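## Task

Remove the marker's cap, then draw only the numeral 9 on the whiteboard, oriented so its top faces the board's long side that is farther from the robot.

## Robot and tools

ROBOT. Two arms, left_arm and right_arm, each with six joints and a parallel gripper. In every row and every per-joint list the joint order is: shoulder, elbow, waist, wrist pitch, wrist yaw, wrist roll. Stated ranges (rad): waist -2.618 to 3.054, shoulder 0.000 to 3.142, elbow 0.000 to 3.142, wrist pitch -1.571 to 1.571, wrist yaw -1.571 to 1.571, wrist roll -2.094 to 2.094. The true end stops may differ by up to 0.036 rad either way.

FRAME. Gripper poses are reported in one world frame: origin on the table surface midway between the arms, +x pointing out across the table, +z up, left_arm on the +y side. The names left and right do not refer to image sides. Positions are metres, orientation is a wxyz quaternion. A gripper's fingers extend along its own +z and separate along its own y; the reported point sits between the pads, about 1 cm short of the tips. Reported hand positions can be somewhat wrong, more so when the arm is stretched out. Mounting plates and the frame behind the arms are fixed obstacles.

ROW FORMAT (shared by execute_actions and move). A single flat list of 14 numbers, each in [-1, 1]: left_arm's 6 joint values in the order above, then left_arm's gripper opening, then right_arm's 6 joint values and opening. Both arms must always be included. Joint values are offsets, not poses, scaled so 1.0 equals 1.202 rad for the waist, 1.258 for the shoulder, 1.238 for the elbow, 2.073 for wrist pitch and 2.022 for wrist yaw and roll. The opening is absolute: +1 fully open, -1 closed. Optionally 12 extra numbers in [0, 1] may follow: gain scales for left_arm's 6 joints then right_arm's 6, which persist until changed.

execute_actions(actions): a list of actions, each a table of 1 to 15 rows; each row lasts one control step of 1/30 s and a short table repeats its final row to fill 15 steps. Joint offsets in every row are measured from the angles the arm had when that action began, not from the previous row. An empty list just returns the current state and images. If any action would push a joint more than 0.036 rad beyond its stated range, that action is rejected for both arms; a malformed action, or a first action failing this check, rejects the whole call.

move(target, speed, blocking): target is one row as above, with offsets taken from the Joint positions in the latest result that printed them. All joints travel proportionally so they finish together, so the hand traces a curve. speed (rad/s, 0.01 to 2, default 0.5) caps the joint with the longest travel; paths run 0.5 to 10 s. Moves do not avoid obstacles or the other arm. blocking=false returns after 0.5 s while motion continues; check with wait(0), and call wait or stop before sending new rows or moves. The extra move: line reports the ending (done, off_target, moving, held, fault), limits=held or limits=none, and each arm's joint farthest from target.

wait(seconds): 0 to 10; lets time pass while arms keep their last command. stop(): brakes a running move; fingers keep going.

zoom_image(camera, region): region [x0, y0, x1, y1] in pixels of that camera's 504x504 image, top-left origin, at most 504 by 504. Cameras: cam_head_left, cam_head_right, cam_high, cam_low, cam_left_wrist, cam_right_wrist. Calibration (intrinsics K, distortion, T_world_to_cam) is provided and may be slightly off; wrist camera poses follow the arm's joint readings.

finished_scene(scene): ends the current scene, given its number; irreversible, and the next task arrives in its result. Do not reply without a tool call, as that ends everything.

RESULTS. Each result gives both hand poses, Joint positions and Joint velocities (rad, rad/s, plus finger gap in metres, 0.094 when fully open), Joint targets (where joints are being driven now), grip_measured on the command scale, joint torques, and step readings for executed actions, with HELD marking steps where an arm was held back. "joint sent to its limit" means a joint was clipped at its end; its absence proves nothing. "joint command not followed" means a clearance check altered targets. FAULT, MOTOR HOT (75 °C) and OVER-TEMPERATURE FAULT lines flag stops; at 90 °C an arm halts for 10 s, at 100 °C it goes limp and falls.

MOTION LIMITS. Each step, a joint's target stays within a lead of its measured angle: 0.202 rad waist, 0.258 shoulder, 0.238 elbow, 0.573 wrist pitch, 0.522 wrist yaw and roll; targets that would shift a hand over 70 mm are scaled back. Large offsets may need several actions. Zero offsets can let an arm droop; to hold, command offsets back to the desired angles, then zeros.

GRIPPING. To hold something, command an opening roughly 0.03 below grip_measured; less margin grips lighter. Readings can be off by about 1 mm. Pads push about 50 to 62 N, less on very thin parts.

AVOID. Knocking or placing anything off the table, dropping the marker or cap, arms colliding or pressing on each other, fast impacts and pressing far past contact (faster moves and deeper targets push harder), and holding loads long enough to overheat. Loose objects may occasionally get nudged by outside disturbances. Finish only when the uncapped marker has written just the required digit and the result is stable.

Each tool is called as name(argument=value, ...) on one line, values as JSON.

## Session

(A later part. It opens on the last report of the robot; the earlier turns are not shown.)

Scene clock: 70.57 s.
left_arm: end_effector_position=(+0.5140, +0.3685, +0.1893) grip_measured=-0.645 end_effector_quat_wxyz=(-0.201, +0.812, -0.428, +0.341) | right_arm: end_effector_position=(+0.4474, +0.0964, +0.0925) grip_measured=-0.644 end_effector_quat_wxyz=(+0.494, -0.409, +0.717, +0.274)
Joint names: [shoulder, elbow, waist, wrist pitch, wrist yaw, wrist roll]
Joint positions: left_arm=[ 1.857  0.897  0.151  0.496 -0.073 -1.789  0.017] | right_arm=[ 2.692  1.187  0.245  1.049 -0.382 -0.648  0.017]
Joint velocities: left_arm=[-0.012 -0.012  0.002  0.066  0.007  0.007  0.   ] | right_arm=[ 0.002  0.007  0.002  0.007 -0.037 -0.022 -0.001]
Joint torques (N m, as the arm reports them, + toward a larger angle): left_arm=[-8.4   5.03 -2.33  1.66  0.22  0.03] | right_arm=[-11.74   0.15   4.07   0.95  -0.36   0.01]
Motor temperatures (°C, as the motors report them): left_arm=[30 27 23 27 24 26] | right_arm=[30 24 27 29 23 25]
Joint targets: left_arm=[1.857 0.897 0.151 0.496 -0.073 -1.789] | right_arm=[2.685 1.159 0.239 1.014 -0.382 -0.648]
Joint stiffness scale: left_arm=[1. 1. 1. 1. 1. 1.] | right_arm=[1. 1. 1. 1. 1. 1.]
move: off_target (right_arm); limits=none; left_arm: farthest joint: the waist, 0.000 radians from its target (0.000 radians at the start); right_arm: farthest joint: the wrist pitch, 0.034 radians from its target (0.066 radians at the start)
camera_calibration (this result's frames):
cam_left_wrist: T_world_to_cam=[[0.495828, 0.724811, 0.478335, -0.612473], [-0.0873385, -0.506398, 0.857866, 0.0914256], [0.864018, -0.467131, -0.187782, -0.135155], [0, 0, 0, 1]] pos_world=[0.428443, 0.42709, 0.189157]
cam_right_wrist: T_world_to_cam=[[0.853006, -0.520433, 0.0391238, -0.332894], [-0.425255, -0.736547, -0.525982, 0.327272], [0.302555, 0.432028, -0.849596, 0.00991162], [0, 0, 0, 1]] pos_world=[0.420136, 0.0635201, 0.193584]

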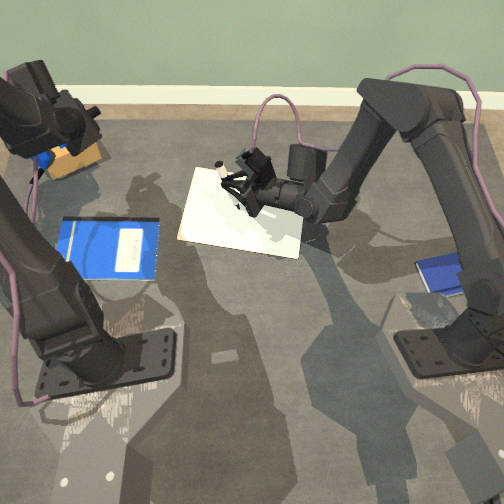

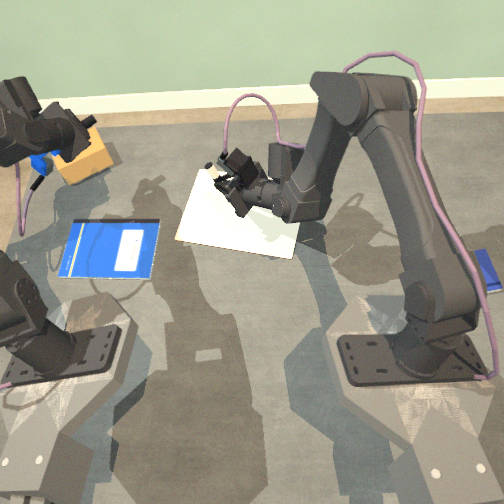

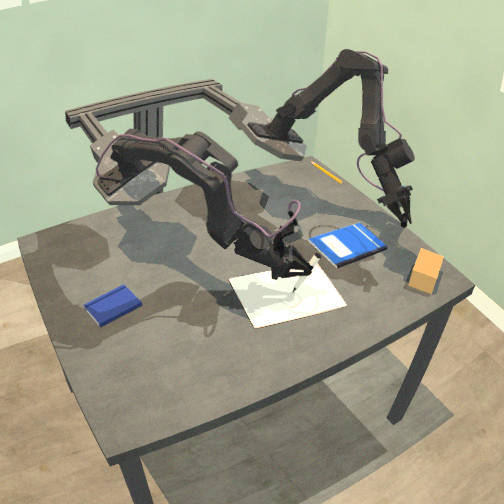

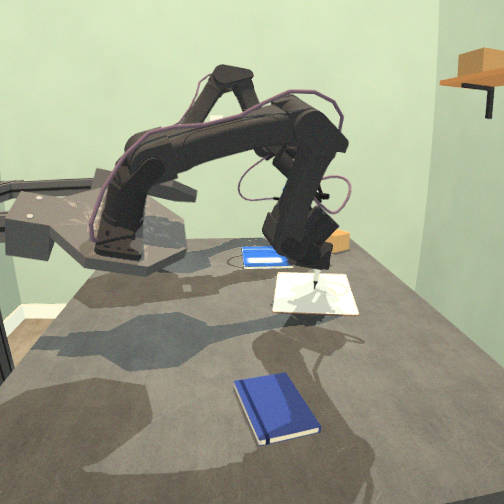

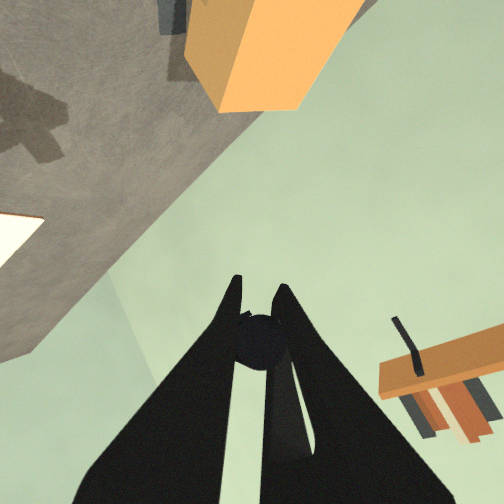

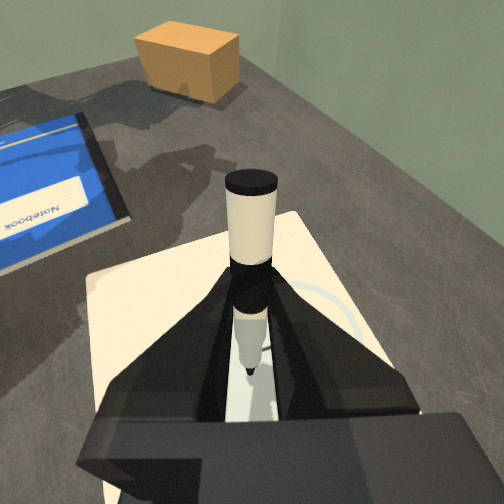

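move(target=[0,0,0,0,0,0,-0.72, -0.061,-0.088,-0.037,-0.019,-0.018,-0.01,-0.72], speed=0.15)

Scene clock: 72.23 s.
left_arm: end_effector_position=(+0.5140, +0.3685, +0.1893) grip_measured=-0.645 end_effector_quat_wxyz=(-0.201, +0.812, -0.428, +0.341) | right_arm: end_effector_position=(+0.4376, +0.0737, +0.0912) grip_measured=-0.644 end_effector_quat_wxyz=(+0.478, -0.409, +0.726, +0.278)
Joint names: [shoulder, elbow, waist, wrist pitch, wrist yaw, wrist roll]
Joint positions: left_arm=[ 1.857  0.897  0.151  0.496 -0.073 -1.789  0.017] | right_arm=[ 2.639  1.101  0.204  1.039 -0.412 -0.662  0.017]
Joint velocities: left_arm=[ 0.007 -0.012  0.002  0.007 -0.007 -0.139 -0.   ] | right_arm=[ 0.002  0.002  0.017 -0.066 -0.007  0.007 -0.001]
Joint torques (N m, as the arm reports them, + toward a larger angle): left_arm=[-8.4   5.04 -2.29  1.68  0.23  0.03] | right_arm=[-12.64   0.31   4.06   0.94  -0.42  -0.05]
Motor temperatures (°C, as the motors report them): left_arm=[30 27 22 27 24 26] | right_arm=[30 24 27 29 23 25]
Joint targets: left_arm=[1.857 0.897 0.151 0.496 -0.073 -1.789] | right_arm=[2.616 1.078 0.201 1.009 -0.418 -0.668]
Joint stiffness scale: left_arm=[1. 1. 1. 1. 1. 1.] | right_arm=[1. 1. 1. 1. 1. 1.]
move: off_target (right_arm); limits=none; left_arm: farthest joint: the waist, 0.000 radians from its target (0.000 radians at the start); right_arm: farthest joint: the wrist pitch, 0.029 radians from its target (0.039 radians at the start)
camera_calibration (this result's frames):
cam_left_wrist: T_world_to_cam=[[0.495828, 0.724811, 0.478335, -0.612473], [-0.0873385, -0.506398, 0.857866, 0.0914256], [0.864018, -0.467131, -0.187782, -0.135155], [0, 0, 0, 1]] pos_world=[0.428443, 0.42709, 0.189157]
cam_right_wrist: T_world_to_cam=[[0.857281, -0.514606, 0.0158014, -0.336502], [-0.438559, -0.745984, -0.501172, 0.309923], [0.269694, 0.422715, -0.865203, 0.0380256], [0, 0, 0, 1]] pos_world=[0.414141, 0.041958, 0.193542]

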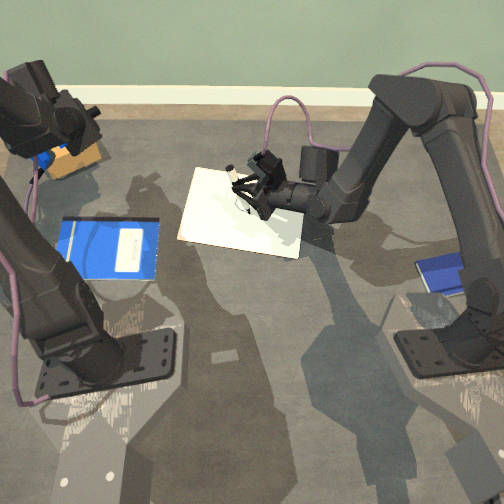

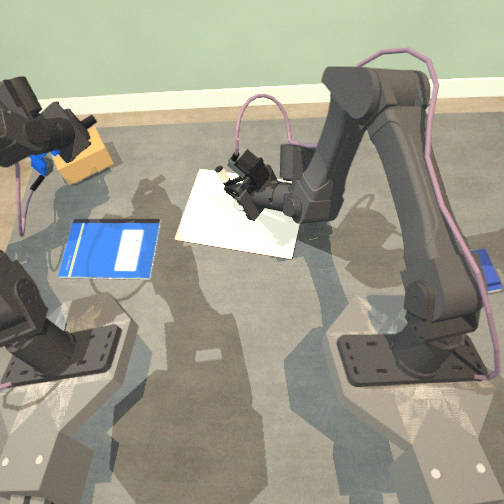

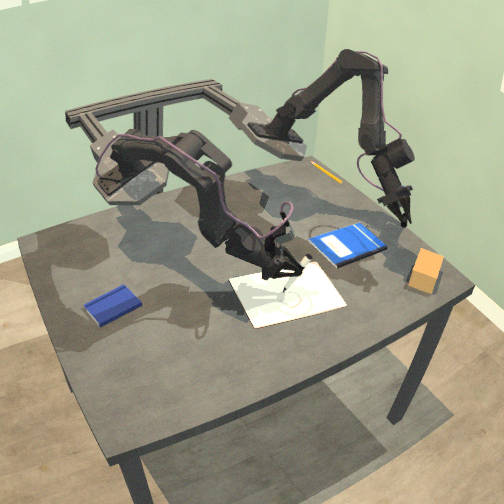

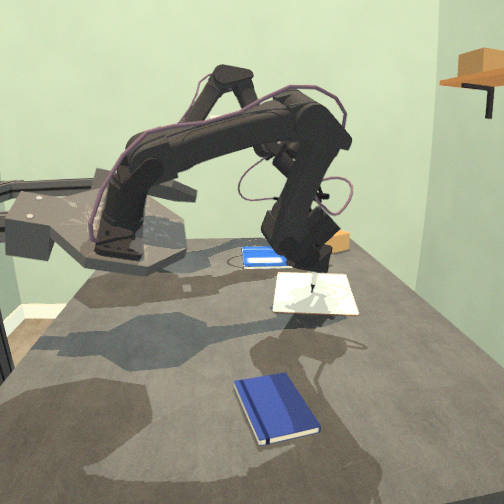

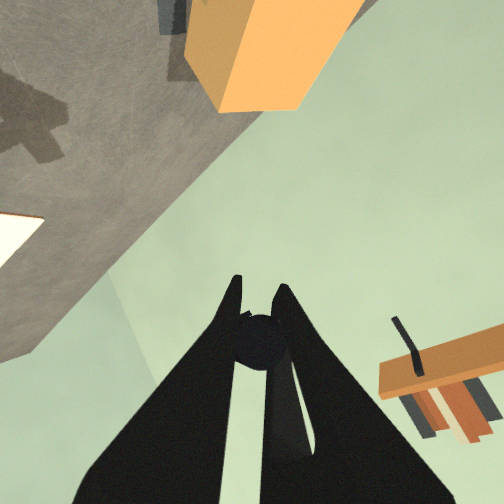

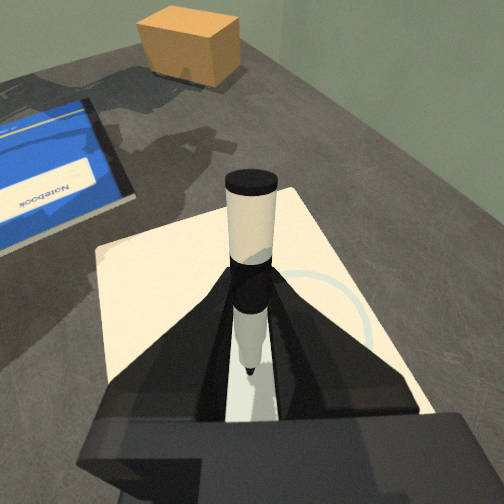

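execute_actions(actions=[])

Scene clock: 73.50 s.
left_arm: end_effector_position=(+0.5140, +0.3685, +0.1893) grip_measured=-0.645 end_effector_quat_wxyz=(-0.201, +0.812, -0.428, +0.341) | right_arm: end_effector_position=(+0.4376, +0.0737, +0.0912) grip_measured=-0.644 end_effector_quat_wxyz=(+0.478, -0.409, +0.726, +0.278)
Joint names: [shoulder, elbow, waist, wrist pitch, wrist yaw, wrist roll]
Joint positions: left_arm=[ 1.857  0.897  0.151  0.496 -0.073 -1.789  0.017] | right_arm=[ 2.639  1.101  0.204  1.039 -0.412 -0.663  0.017]
Joint velocities: left_arm=[-0.002 -0.012 -0.002 -0.066 -0.051  0.007  0.   ] | right_arm=[ 0.002  0.002 -0.012  0.051 -0.007 -0.051  0.001]
Joint torques (N m, as the arm reports them, + toward a larger angle): left_arm=[-8.44  4.98 -2.31  1.67  0.22  0.03] | right_arm=[-12.67   0.28   4.1    0.95  -0.43  -0.02]
Motor temperatures (°C, as the motors report them): left_arm=[30 27 22 27 24 26] | right_arm=[31 24 27 29 23 25]
Joint targets: left_arm=[1.857 0.897 0.151 0.496 -0.073 -1.789] | right_arm=[2.616 1.078 0.201 1.009 -0.418 -0.668]
Joint stiffness scale: left_arm=[1. 1. 1. 1. 1. 1.] | right_arm=[1. 1. 1. 1. 1. 1.]
camera_calibration (this result's frames):
cam_left_wrist: T_world_to_cam=[[0.495828, 0.724811, 0.478335, -0.612473], [-0.0873385, -0.506398, 0.857866, 0.0914256], [0.864018, -0.467131, -0.187782, -0.135155], [0, 0, 0, 1]] pos_world=[0.428443, 0.42709, 0.189157]
cam_right_wrist: T_world_to_cam=[[0.857493, -0.514245, 0.0160347, -0.33659], [-0.438082, -0.746126, -0.501379, 0.309778], [0.269795, 0.422904, -0.865079, 0.0379825], [0, 0, 0, 1]] pos_world=[0.414084, 0.0419804, 0.193571]

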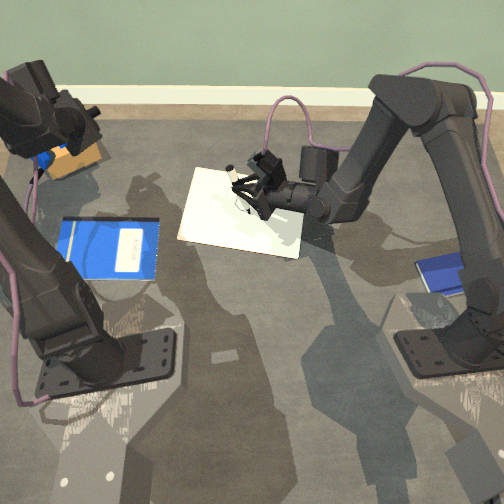

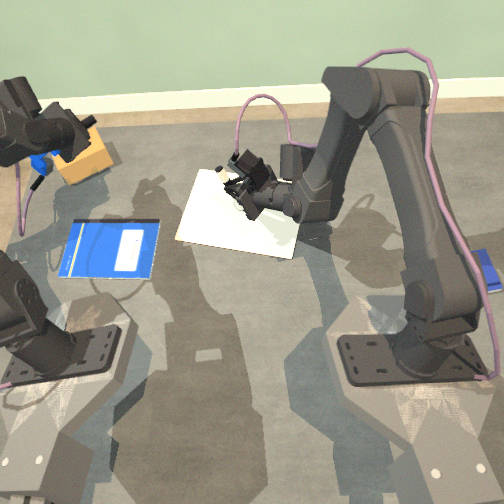

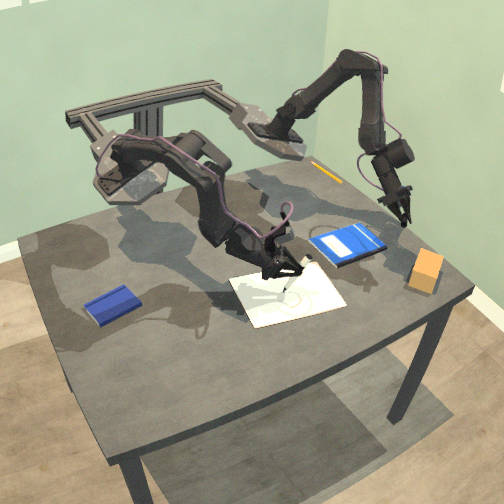

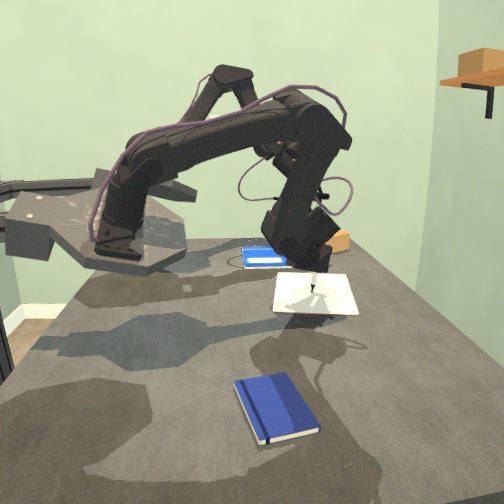

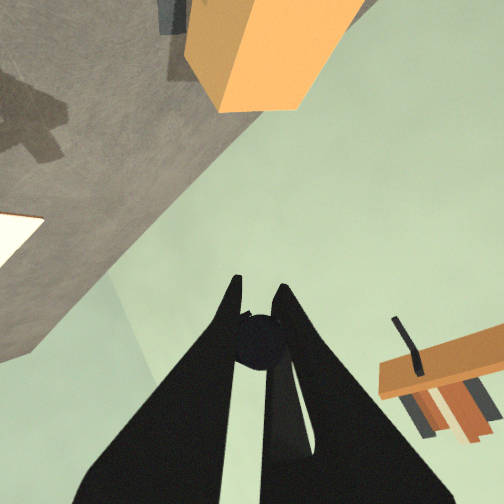

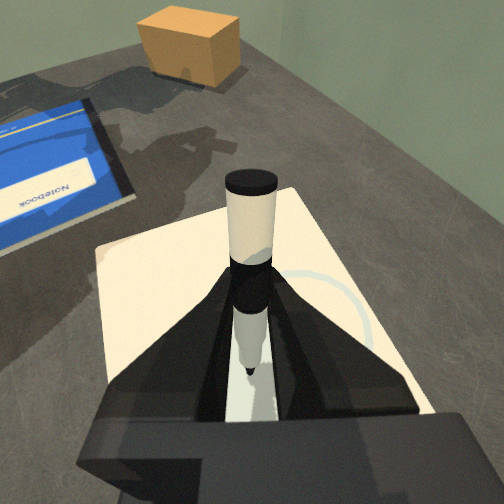

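move(target=[0,0,0,0,0,0,-0.72,-0.039,0.0315,-0.048,-0.0285,-0.025,-0.0163,-0.72], speed=0.15)

Scene clock: 74.67 s.
left_arm: end_effector_position=(+0.5140, +0.3685, +0.1893) grip_measured=-0.645 end_effector_quat_wxyz=(-0.201, +0.812, -0.428, +0.341) | right_arm: end_effector_position=(+0.4561, +0.0537, +0.0917) grip_measured=-0.644 end_effector_quat_wxyz=(+0.484, -0.405, +0.725, +0.275)
Joint names: [shoulder, elbow, waist, wrist pitch, wrist yaw, wrist roll]
Joint positions: left_arm=[ 1.857  0.897  0.151  0.496 -0.073 -1.789  0.017] | right_arm=[ 2.614  1.12   0.146  1.    -0.46  -0.687  0.017]
Joint velocities: left_arm=[-0.007  0.012 -0.002  0.007  0.022  0.007  0.   ] | right_arm=[ 0.002 -0.002  0.012 -0.037  0.022 -0.007 -0.   ]
Joint torques (N m, as the arm reports them, + toward a larger angle): left_arm=[-8.46  5.02 -2.27  1.66  0.22  0.03] | right_arm=[-12.87   4.1    4.35   1.03  -0.41  -0.09]
Motor temperatures (°C, as the motors report them): left_arm=[30 27 22 27 24 26] | right_arm=[31 24 27 29 23 25]
Joint targets: left_arm=[1.857 0.897 0.151 0.496 -0.073 -1.789] | right_arm=[2.590 1.140 0.147 0.980 -0.463 -0.696]
Joint stiffness scale: left_arm=[1. 1. 1. 1. 1. 1.] | right_arm=[1. 1. 1. 1. 1. 1.]
move: off_target (right_arm); limits=none; left_arm: farthest joint: the waist, 0.000 radians from its target (0.000 radians at the start); right_arm: farthest joint: the shoulder, 0.024 radians from its target (0.049 radians at the start)
camera_calibration (this result's frames):
cam_left_wrist: T_world_to_cam=[[0.495828, 0.724811, 0.478335, -0.612473], [-0.0873385, -0.506398, 0.857866, 0.0914256], [0.864018, -0.467131, -0.187782, -0.135155], [0, 0, 0, 1]] pos_world=[0.428443, 0.42709, 0.189157]
cam_right_wrist: T_world_to_cam=[[0.851314, -0.524182, 0.0223021, -0.35998], [-0.441217, -0.738278, -0.51017, 0.304988], [0.283887, 0.424475, -0.859785, 0.0349329], [0, 0, 0, 1]] pos_world=[0.431105, 0.0216428, 0.193659]

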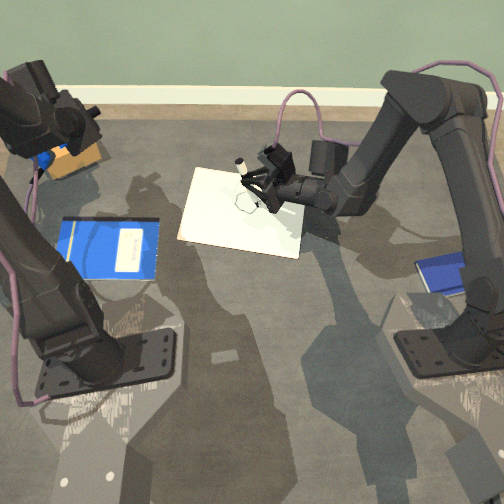

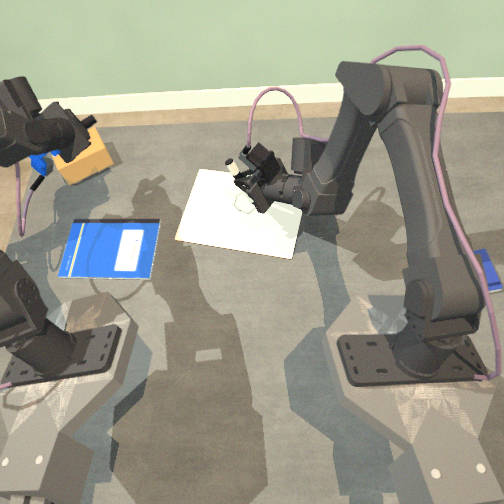

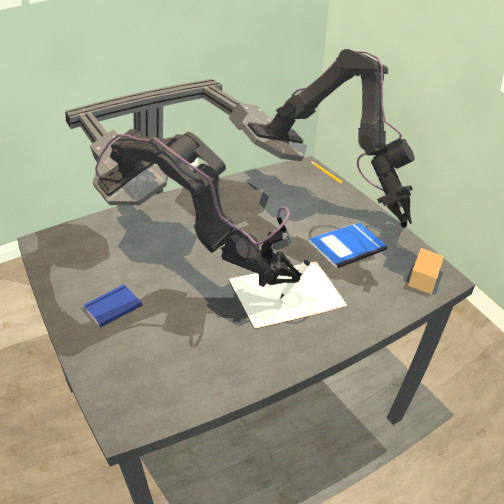

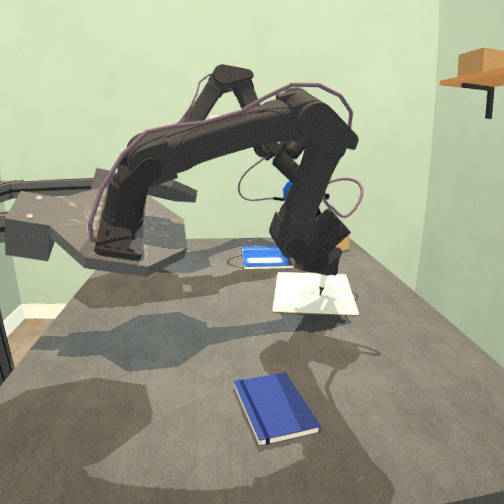

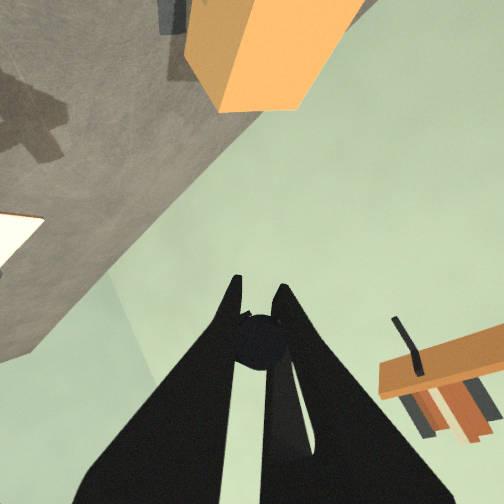

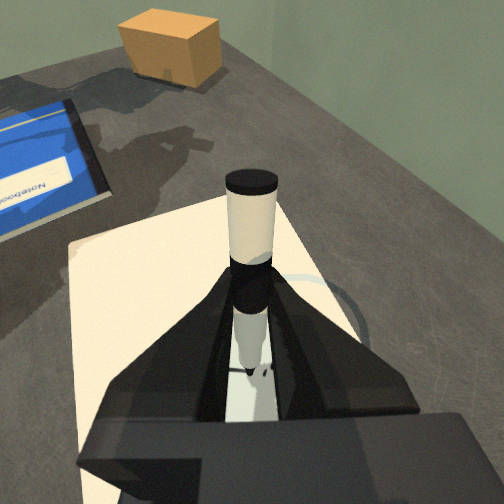

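move(target=[0,0,0,0,0,0,-0.72,-0.033,0.062,-0.02,-0.060,-0.0125,-0.012,-0.72], speed=0.15)

zoom_image(camera="cam_head_left", region=[190,150,330,260])

Scene clock: 76.17 s.
left_arm: end_effector_position=(+0.5140, +0.3686, +0.1894) grip_measured=-0.645 end_effector_quat_wxyz=(-0.201, +0.812, -0.428, +0.341) | right_arm: end_effector_position=(+0.4686, +0.0509, +0.0915) grip_measured=-0.644 end_effector_quat_wxyz=(+0.473, -0.409, +0.727, +0.284)
Joint names: [shoulder, elbow, waist, wrist pitch, wrist yaw, wrist roll]
Joint positions: left_arm=[ 1.857  0.897  0.151  0.497 -0.073 -1.789  0.017] | right_arm=[ 2.598  1.175  0.127  0.895 -0.487 -0.701  0.017]
Joint velocities: left_arm=[ 0.007  0.002 -0.012  0.007  0.081  0.007  0.001] | right_arm=[ 0.022  0.007 -0.007 -0.037 -0.007 -0.007 -0.001]
Joint torques (N m, as the arm reports them, + toward a larger angle): left_arm=[-8.44  5.01 -2.29  1.67  0.22  0.03] | right_arm=[-13.29   4.54   3.99   0.99  -0.37  -0.11]
Motor temperatures (°C, as the motors report them): left_arm=[30 27 22 27 24 26] | right_arm=[31 24 27 29 23 25]
Joint targets: left_arm=[1.857 0.897 0.151 0.496 -0.073 -1.789] | right_arm=[2.573 1.196 0.122 0.875 -0.485 -0.711]
Joint stiffness scale: left_arm=[1. 1. 1. 1. 1. 1.] | right_arm=[1. 1. 1. 1. 1. 1.]
move: off_target (right_arm); limits=none; left_arm: farthest joint: the wrist pitch, 0.001 radians from its target (0.000 radians at the start); right_arm: farthest joint: the shoulder, 0.026 radians from its target (0.042 radians at the start)
camera_calibration (this result's frames):
cam_left_wrist: T_world_to_cam=[[0.495578, 0.724826, 0.478571, -0.612481], [-0.0875878, -0.506478, 0.857793, 0.0915639], [0.864136, -0.46702, -0.187513, -0.135331], [0, 0, 0, 1]] pos_world=[0.428496, 0.427114, 0.189196]
cam_right_wrist: T_world_to_cam=[[0.861358, -0.507986, 0.00360786, -0.375952], [-0.438475, -0.747041, -0.49967, 0.306514], [0.25652, 0.428812, -0.866209, 0.0455511], [0, 0, 0, 1]] pos_world=[0.446543, 0.0184669, 0.193969]

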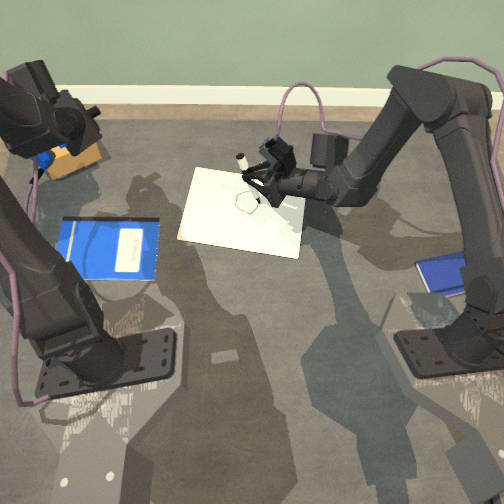

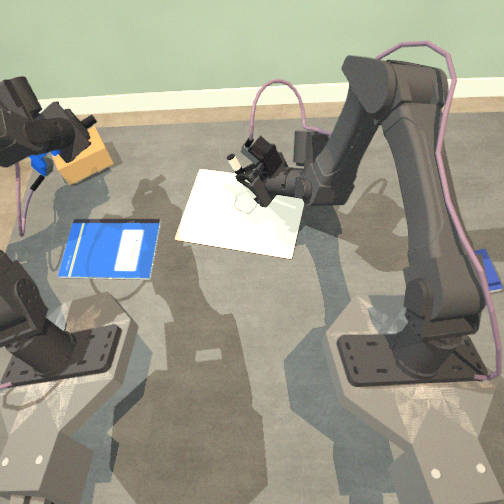

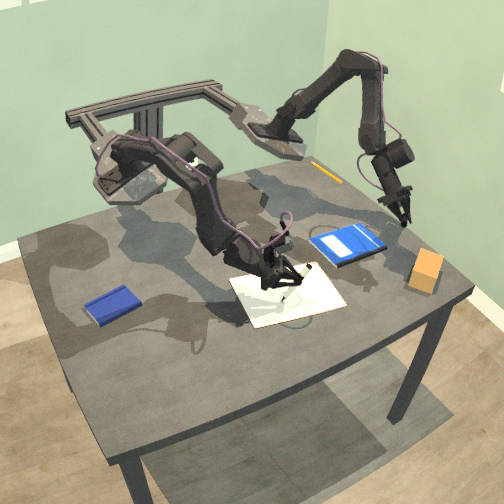

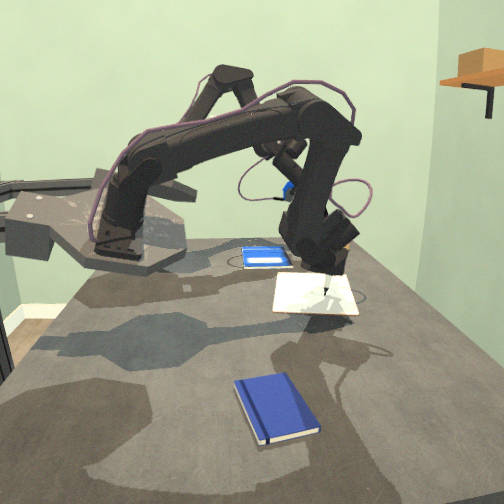

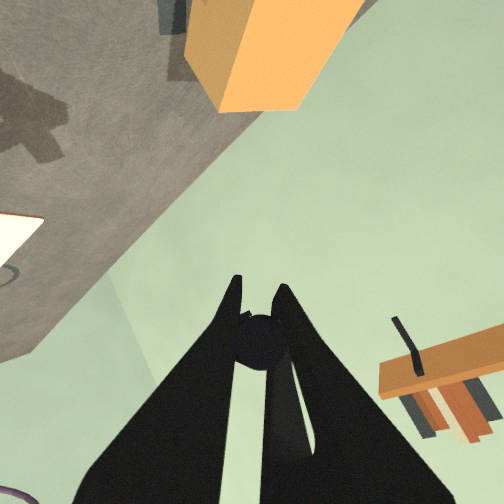

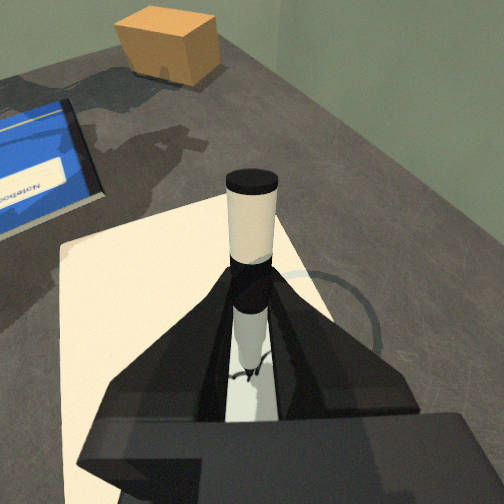

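Region (190, 150, 330, 260) of cam_head_left's 504x504 image, scaled by 3.600, with more detail than that image has; it fills the top 396 rows of this view, and the rest is white.

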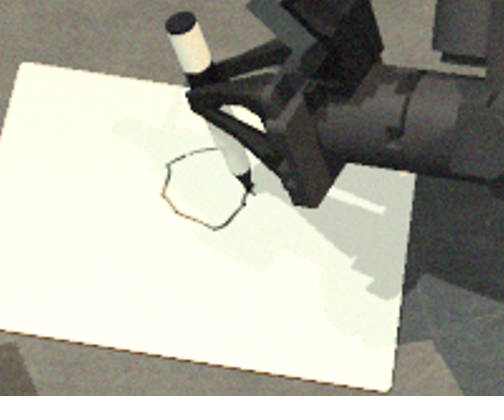

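move(target=[0,0,0,0,0,0,-0.72,-0.018,-0.153,0.0275,0.089,0.0124,0.0055,-0.72], speed=0.15)

Scene clock: 78.10 s.
left_arm: end_effector_position=(+0.5140, +0.3686, +0.1894) grip_measured=-0.645 end_effector_quat_wxyz=(-0.201, +0.812, -0.428, +0.341) | right_arm: end_effector_position=(+0.4284, +0.0451, +0.0903) grip_measured=-0.644 end_effector_quat_wxyz=(+0.476, -0.409, +0.728, +0.276)
Joint names: [shoulder, elbow, waist, wrist pitch, wrist yaw, wrist roll]
Joint positions: left_arm=[ 1.857  0.897  0.151  0.497 -0.073 -1.789  0.017] | right_arm=[ 2.598  1.006  0.145  1.076 -0.46  -0.696  0.017]
Joint velocities: left_arm=[ 0.002  0.002 -0.007  0.007 -0.007 -0.051  0.001] | right_arm=[-0.017 -0.002  0.012 -0.007 -0.066  0.022  0.001]
Joint torques (N m, as the arm reports them, + toward a larger angle): left_arm=[-8.42  5.03 -2.3   1.67  0.23  0.03] | right_arm=[-12.09   0.03   5.55   1.25  -0.41   0.09]
Motor temperatures (°C, as the motors report them): left_arm=[30 27 22 27 24 26] | right_arm=[31 24 27 29 23 25]
Joint targets: left_arm=[1.857 0.897 0.151 0.496 -0.073 -1.789] | right_arm=[2.576 0.985 0.160 1.080 -0.462 -0.689]
Joint stiffness scale: left_arm=[1. 1. 1. 1. 1. 1.] | right_arm=[1. 1. 1. 1. 1. 1.]
move: off_target (right_arm); limits=none; left_arm: farthest joint: the waist, 0.000 radians from its target (0.000 radians at the start); right_arm: farthest joint: the shoulder, 0.023 radians from its target (0.023 radians at the start)
camera_calibration (this result's frames):
cam_left_wrist: T_world_to_cam=[[0.495578, 0.724826, 0.478571, -0.612481], [-0.0875878, -0.506478, 0.857793, 0.0915639], [0.864136, -0.46702, -0.187513, -0.135331], [0, 0, 0, 1]] pos_world=[0.428496, 0.427114, 0.189196]
cam_right_wrist: T_world_to_cam=[[0.856365, -0.516109, 0.0164809, -0.342901], [-0.440913, -0.747462, -0.496886, 0.28472], [0.268766, 0.418249, -0.867659, 0.0526712], [0, 0, 0, 1]] pos_world=[0.405029, 0.0138138, 0.192825]

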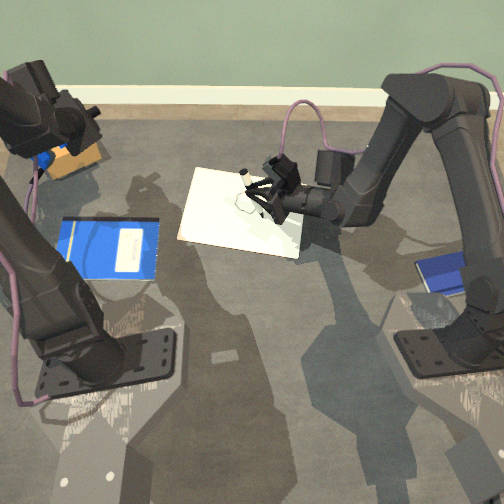

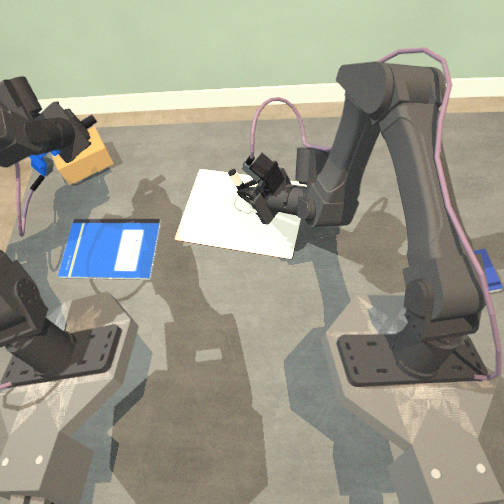

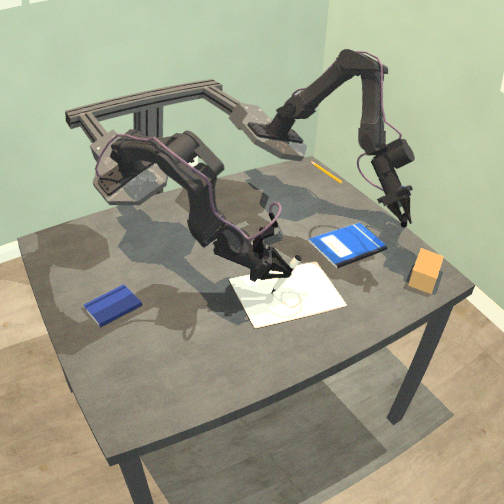

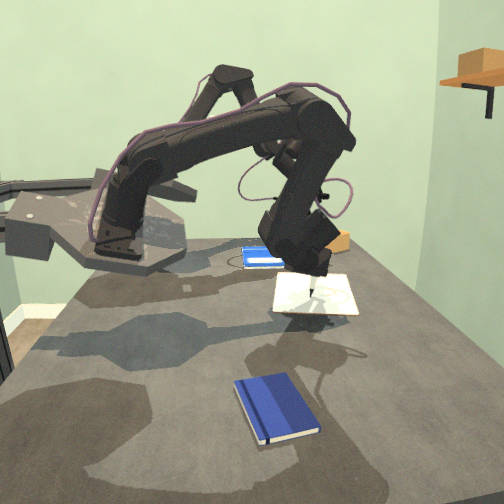

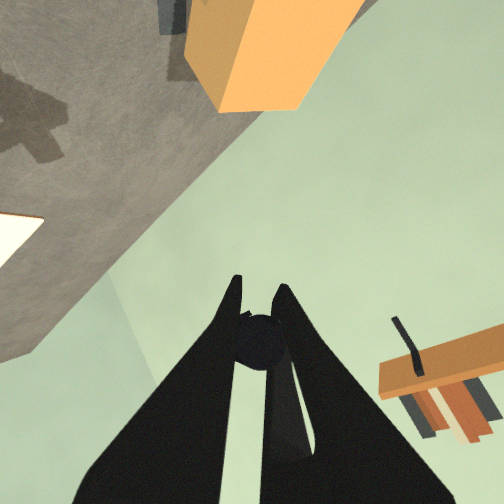

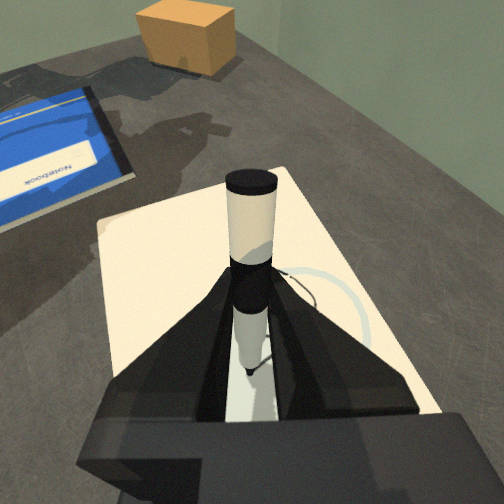

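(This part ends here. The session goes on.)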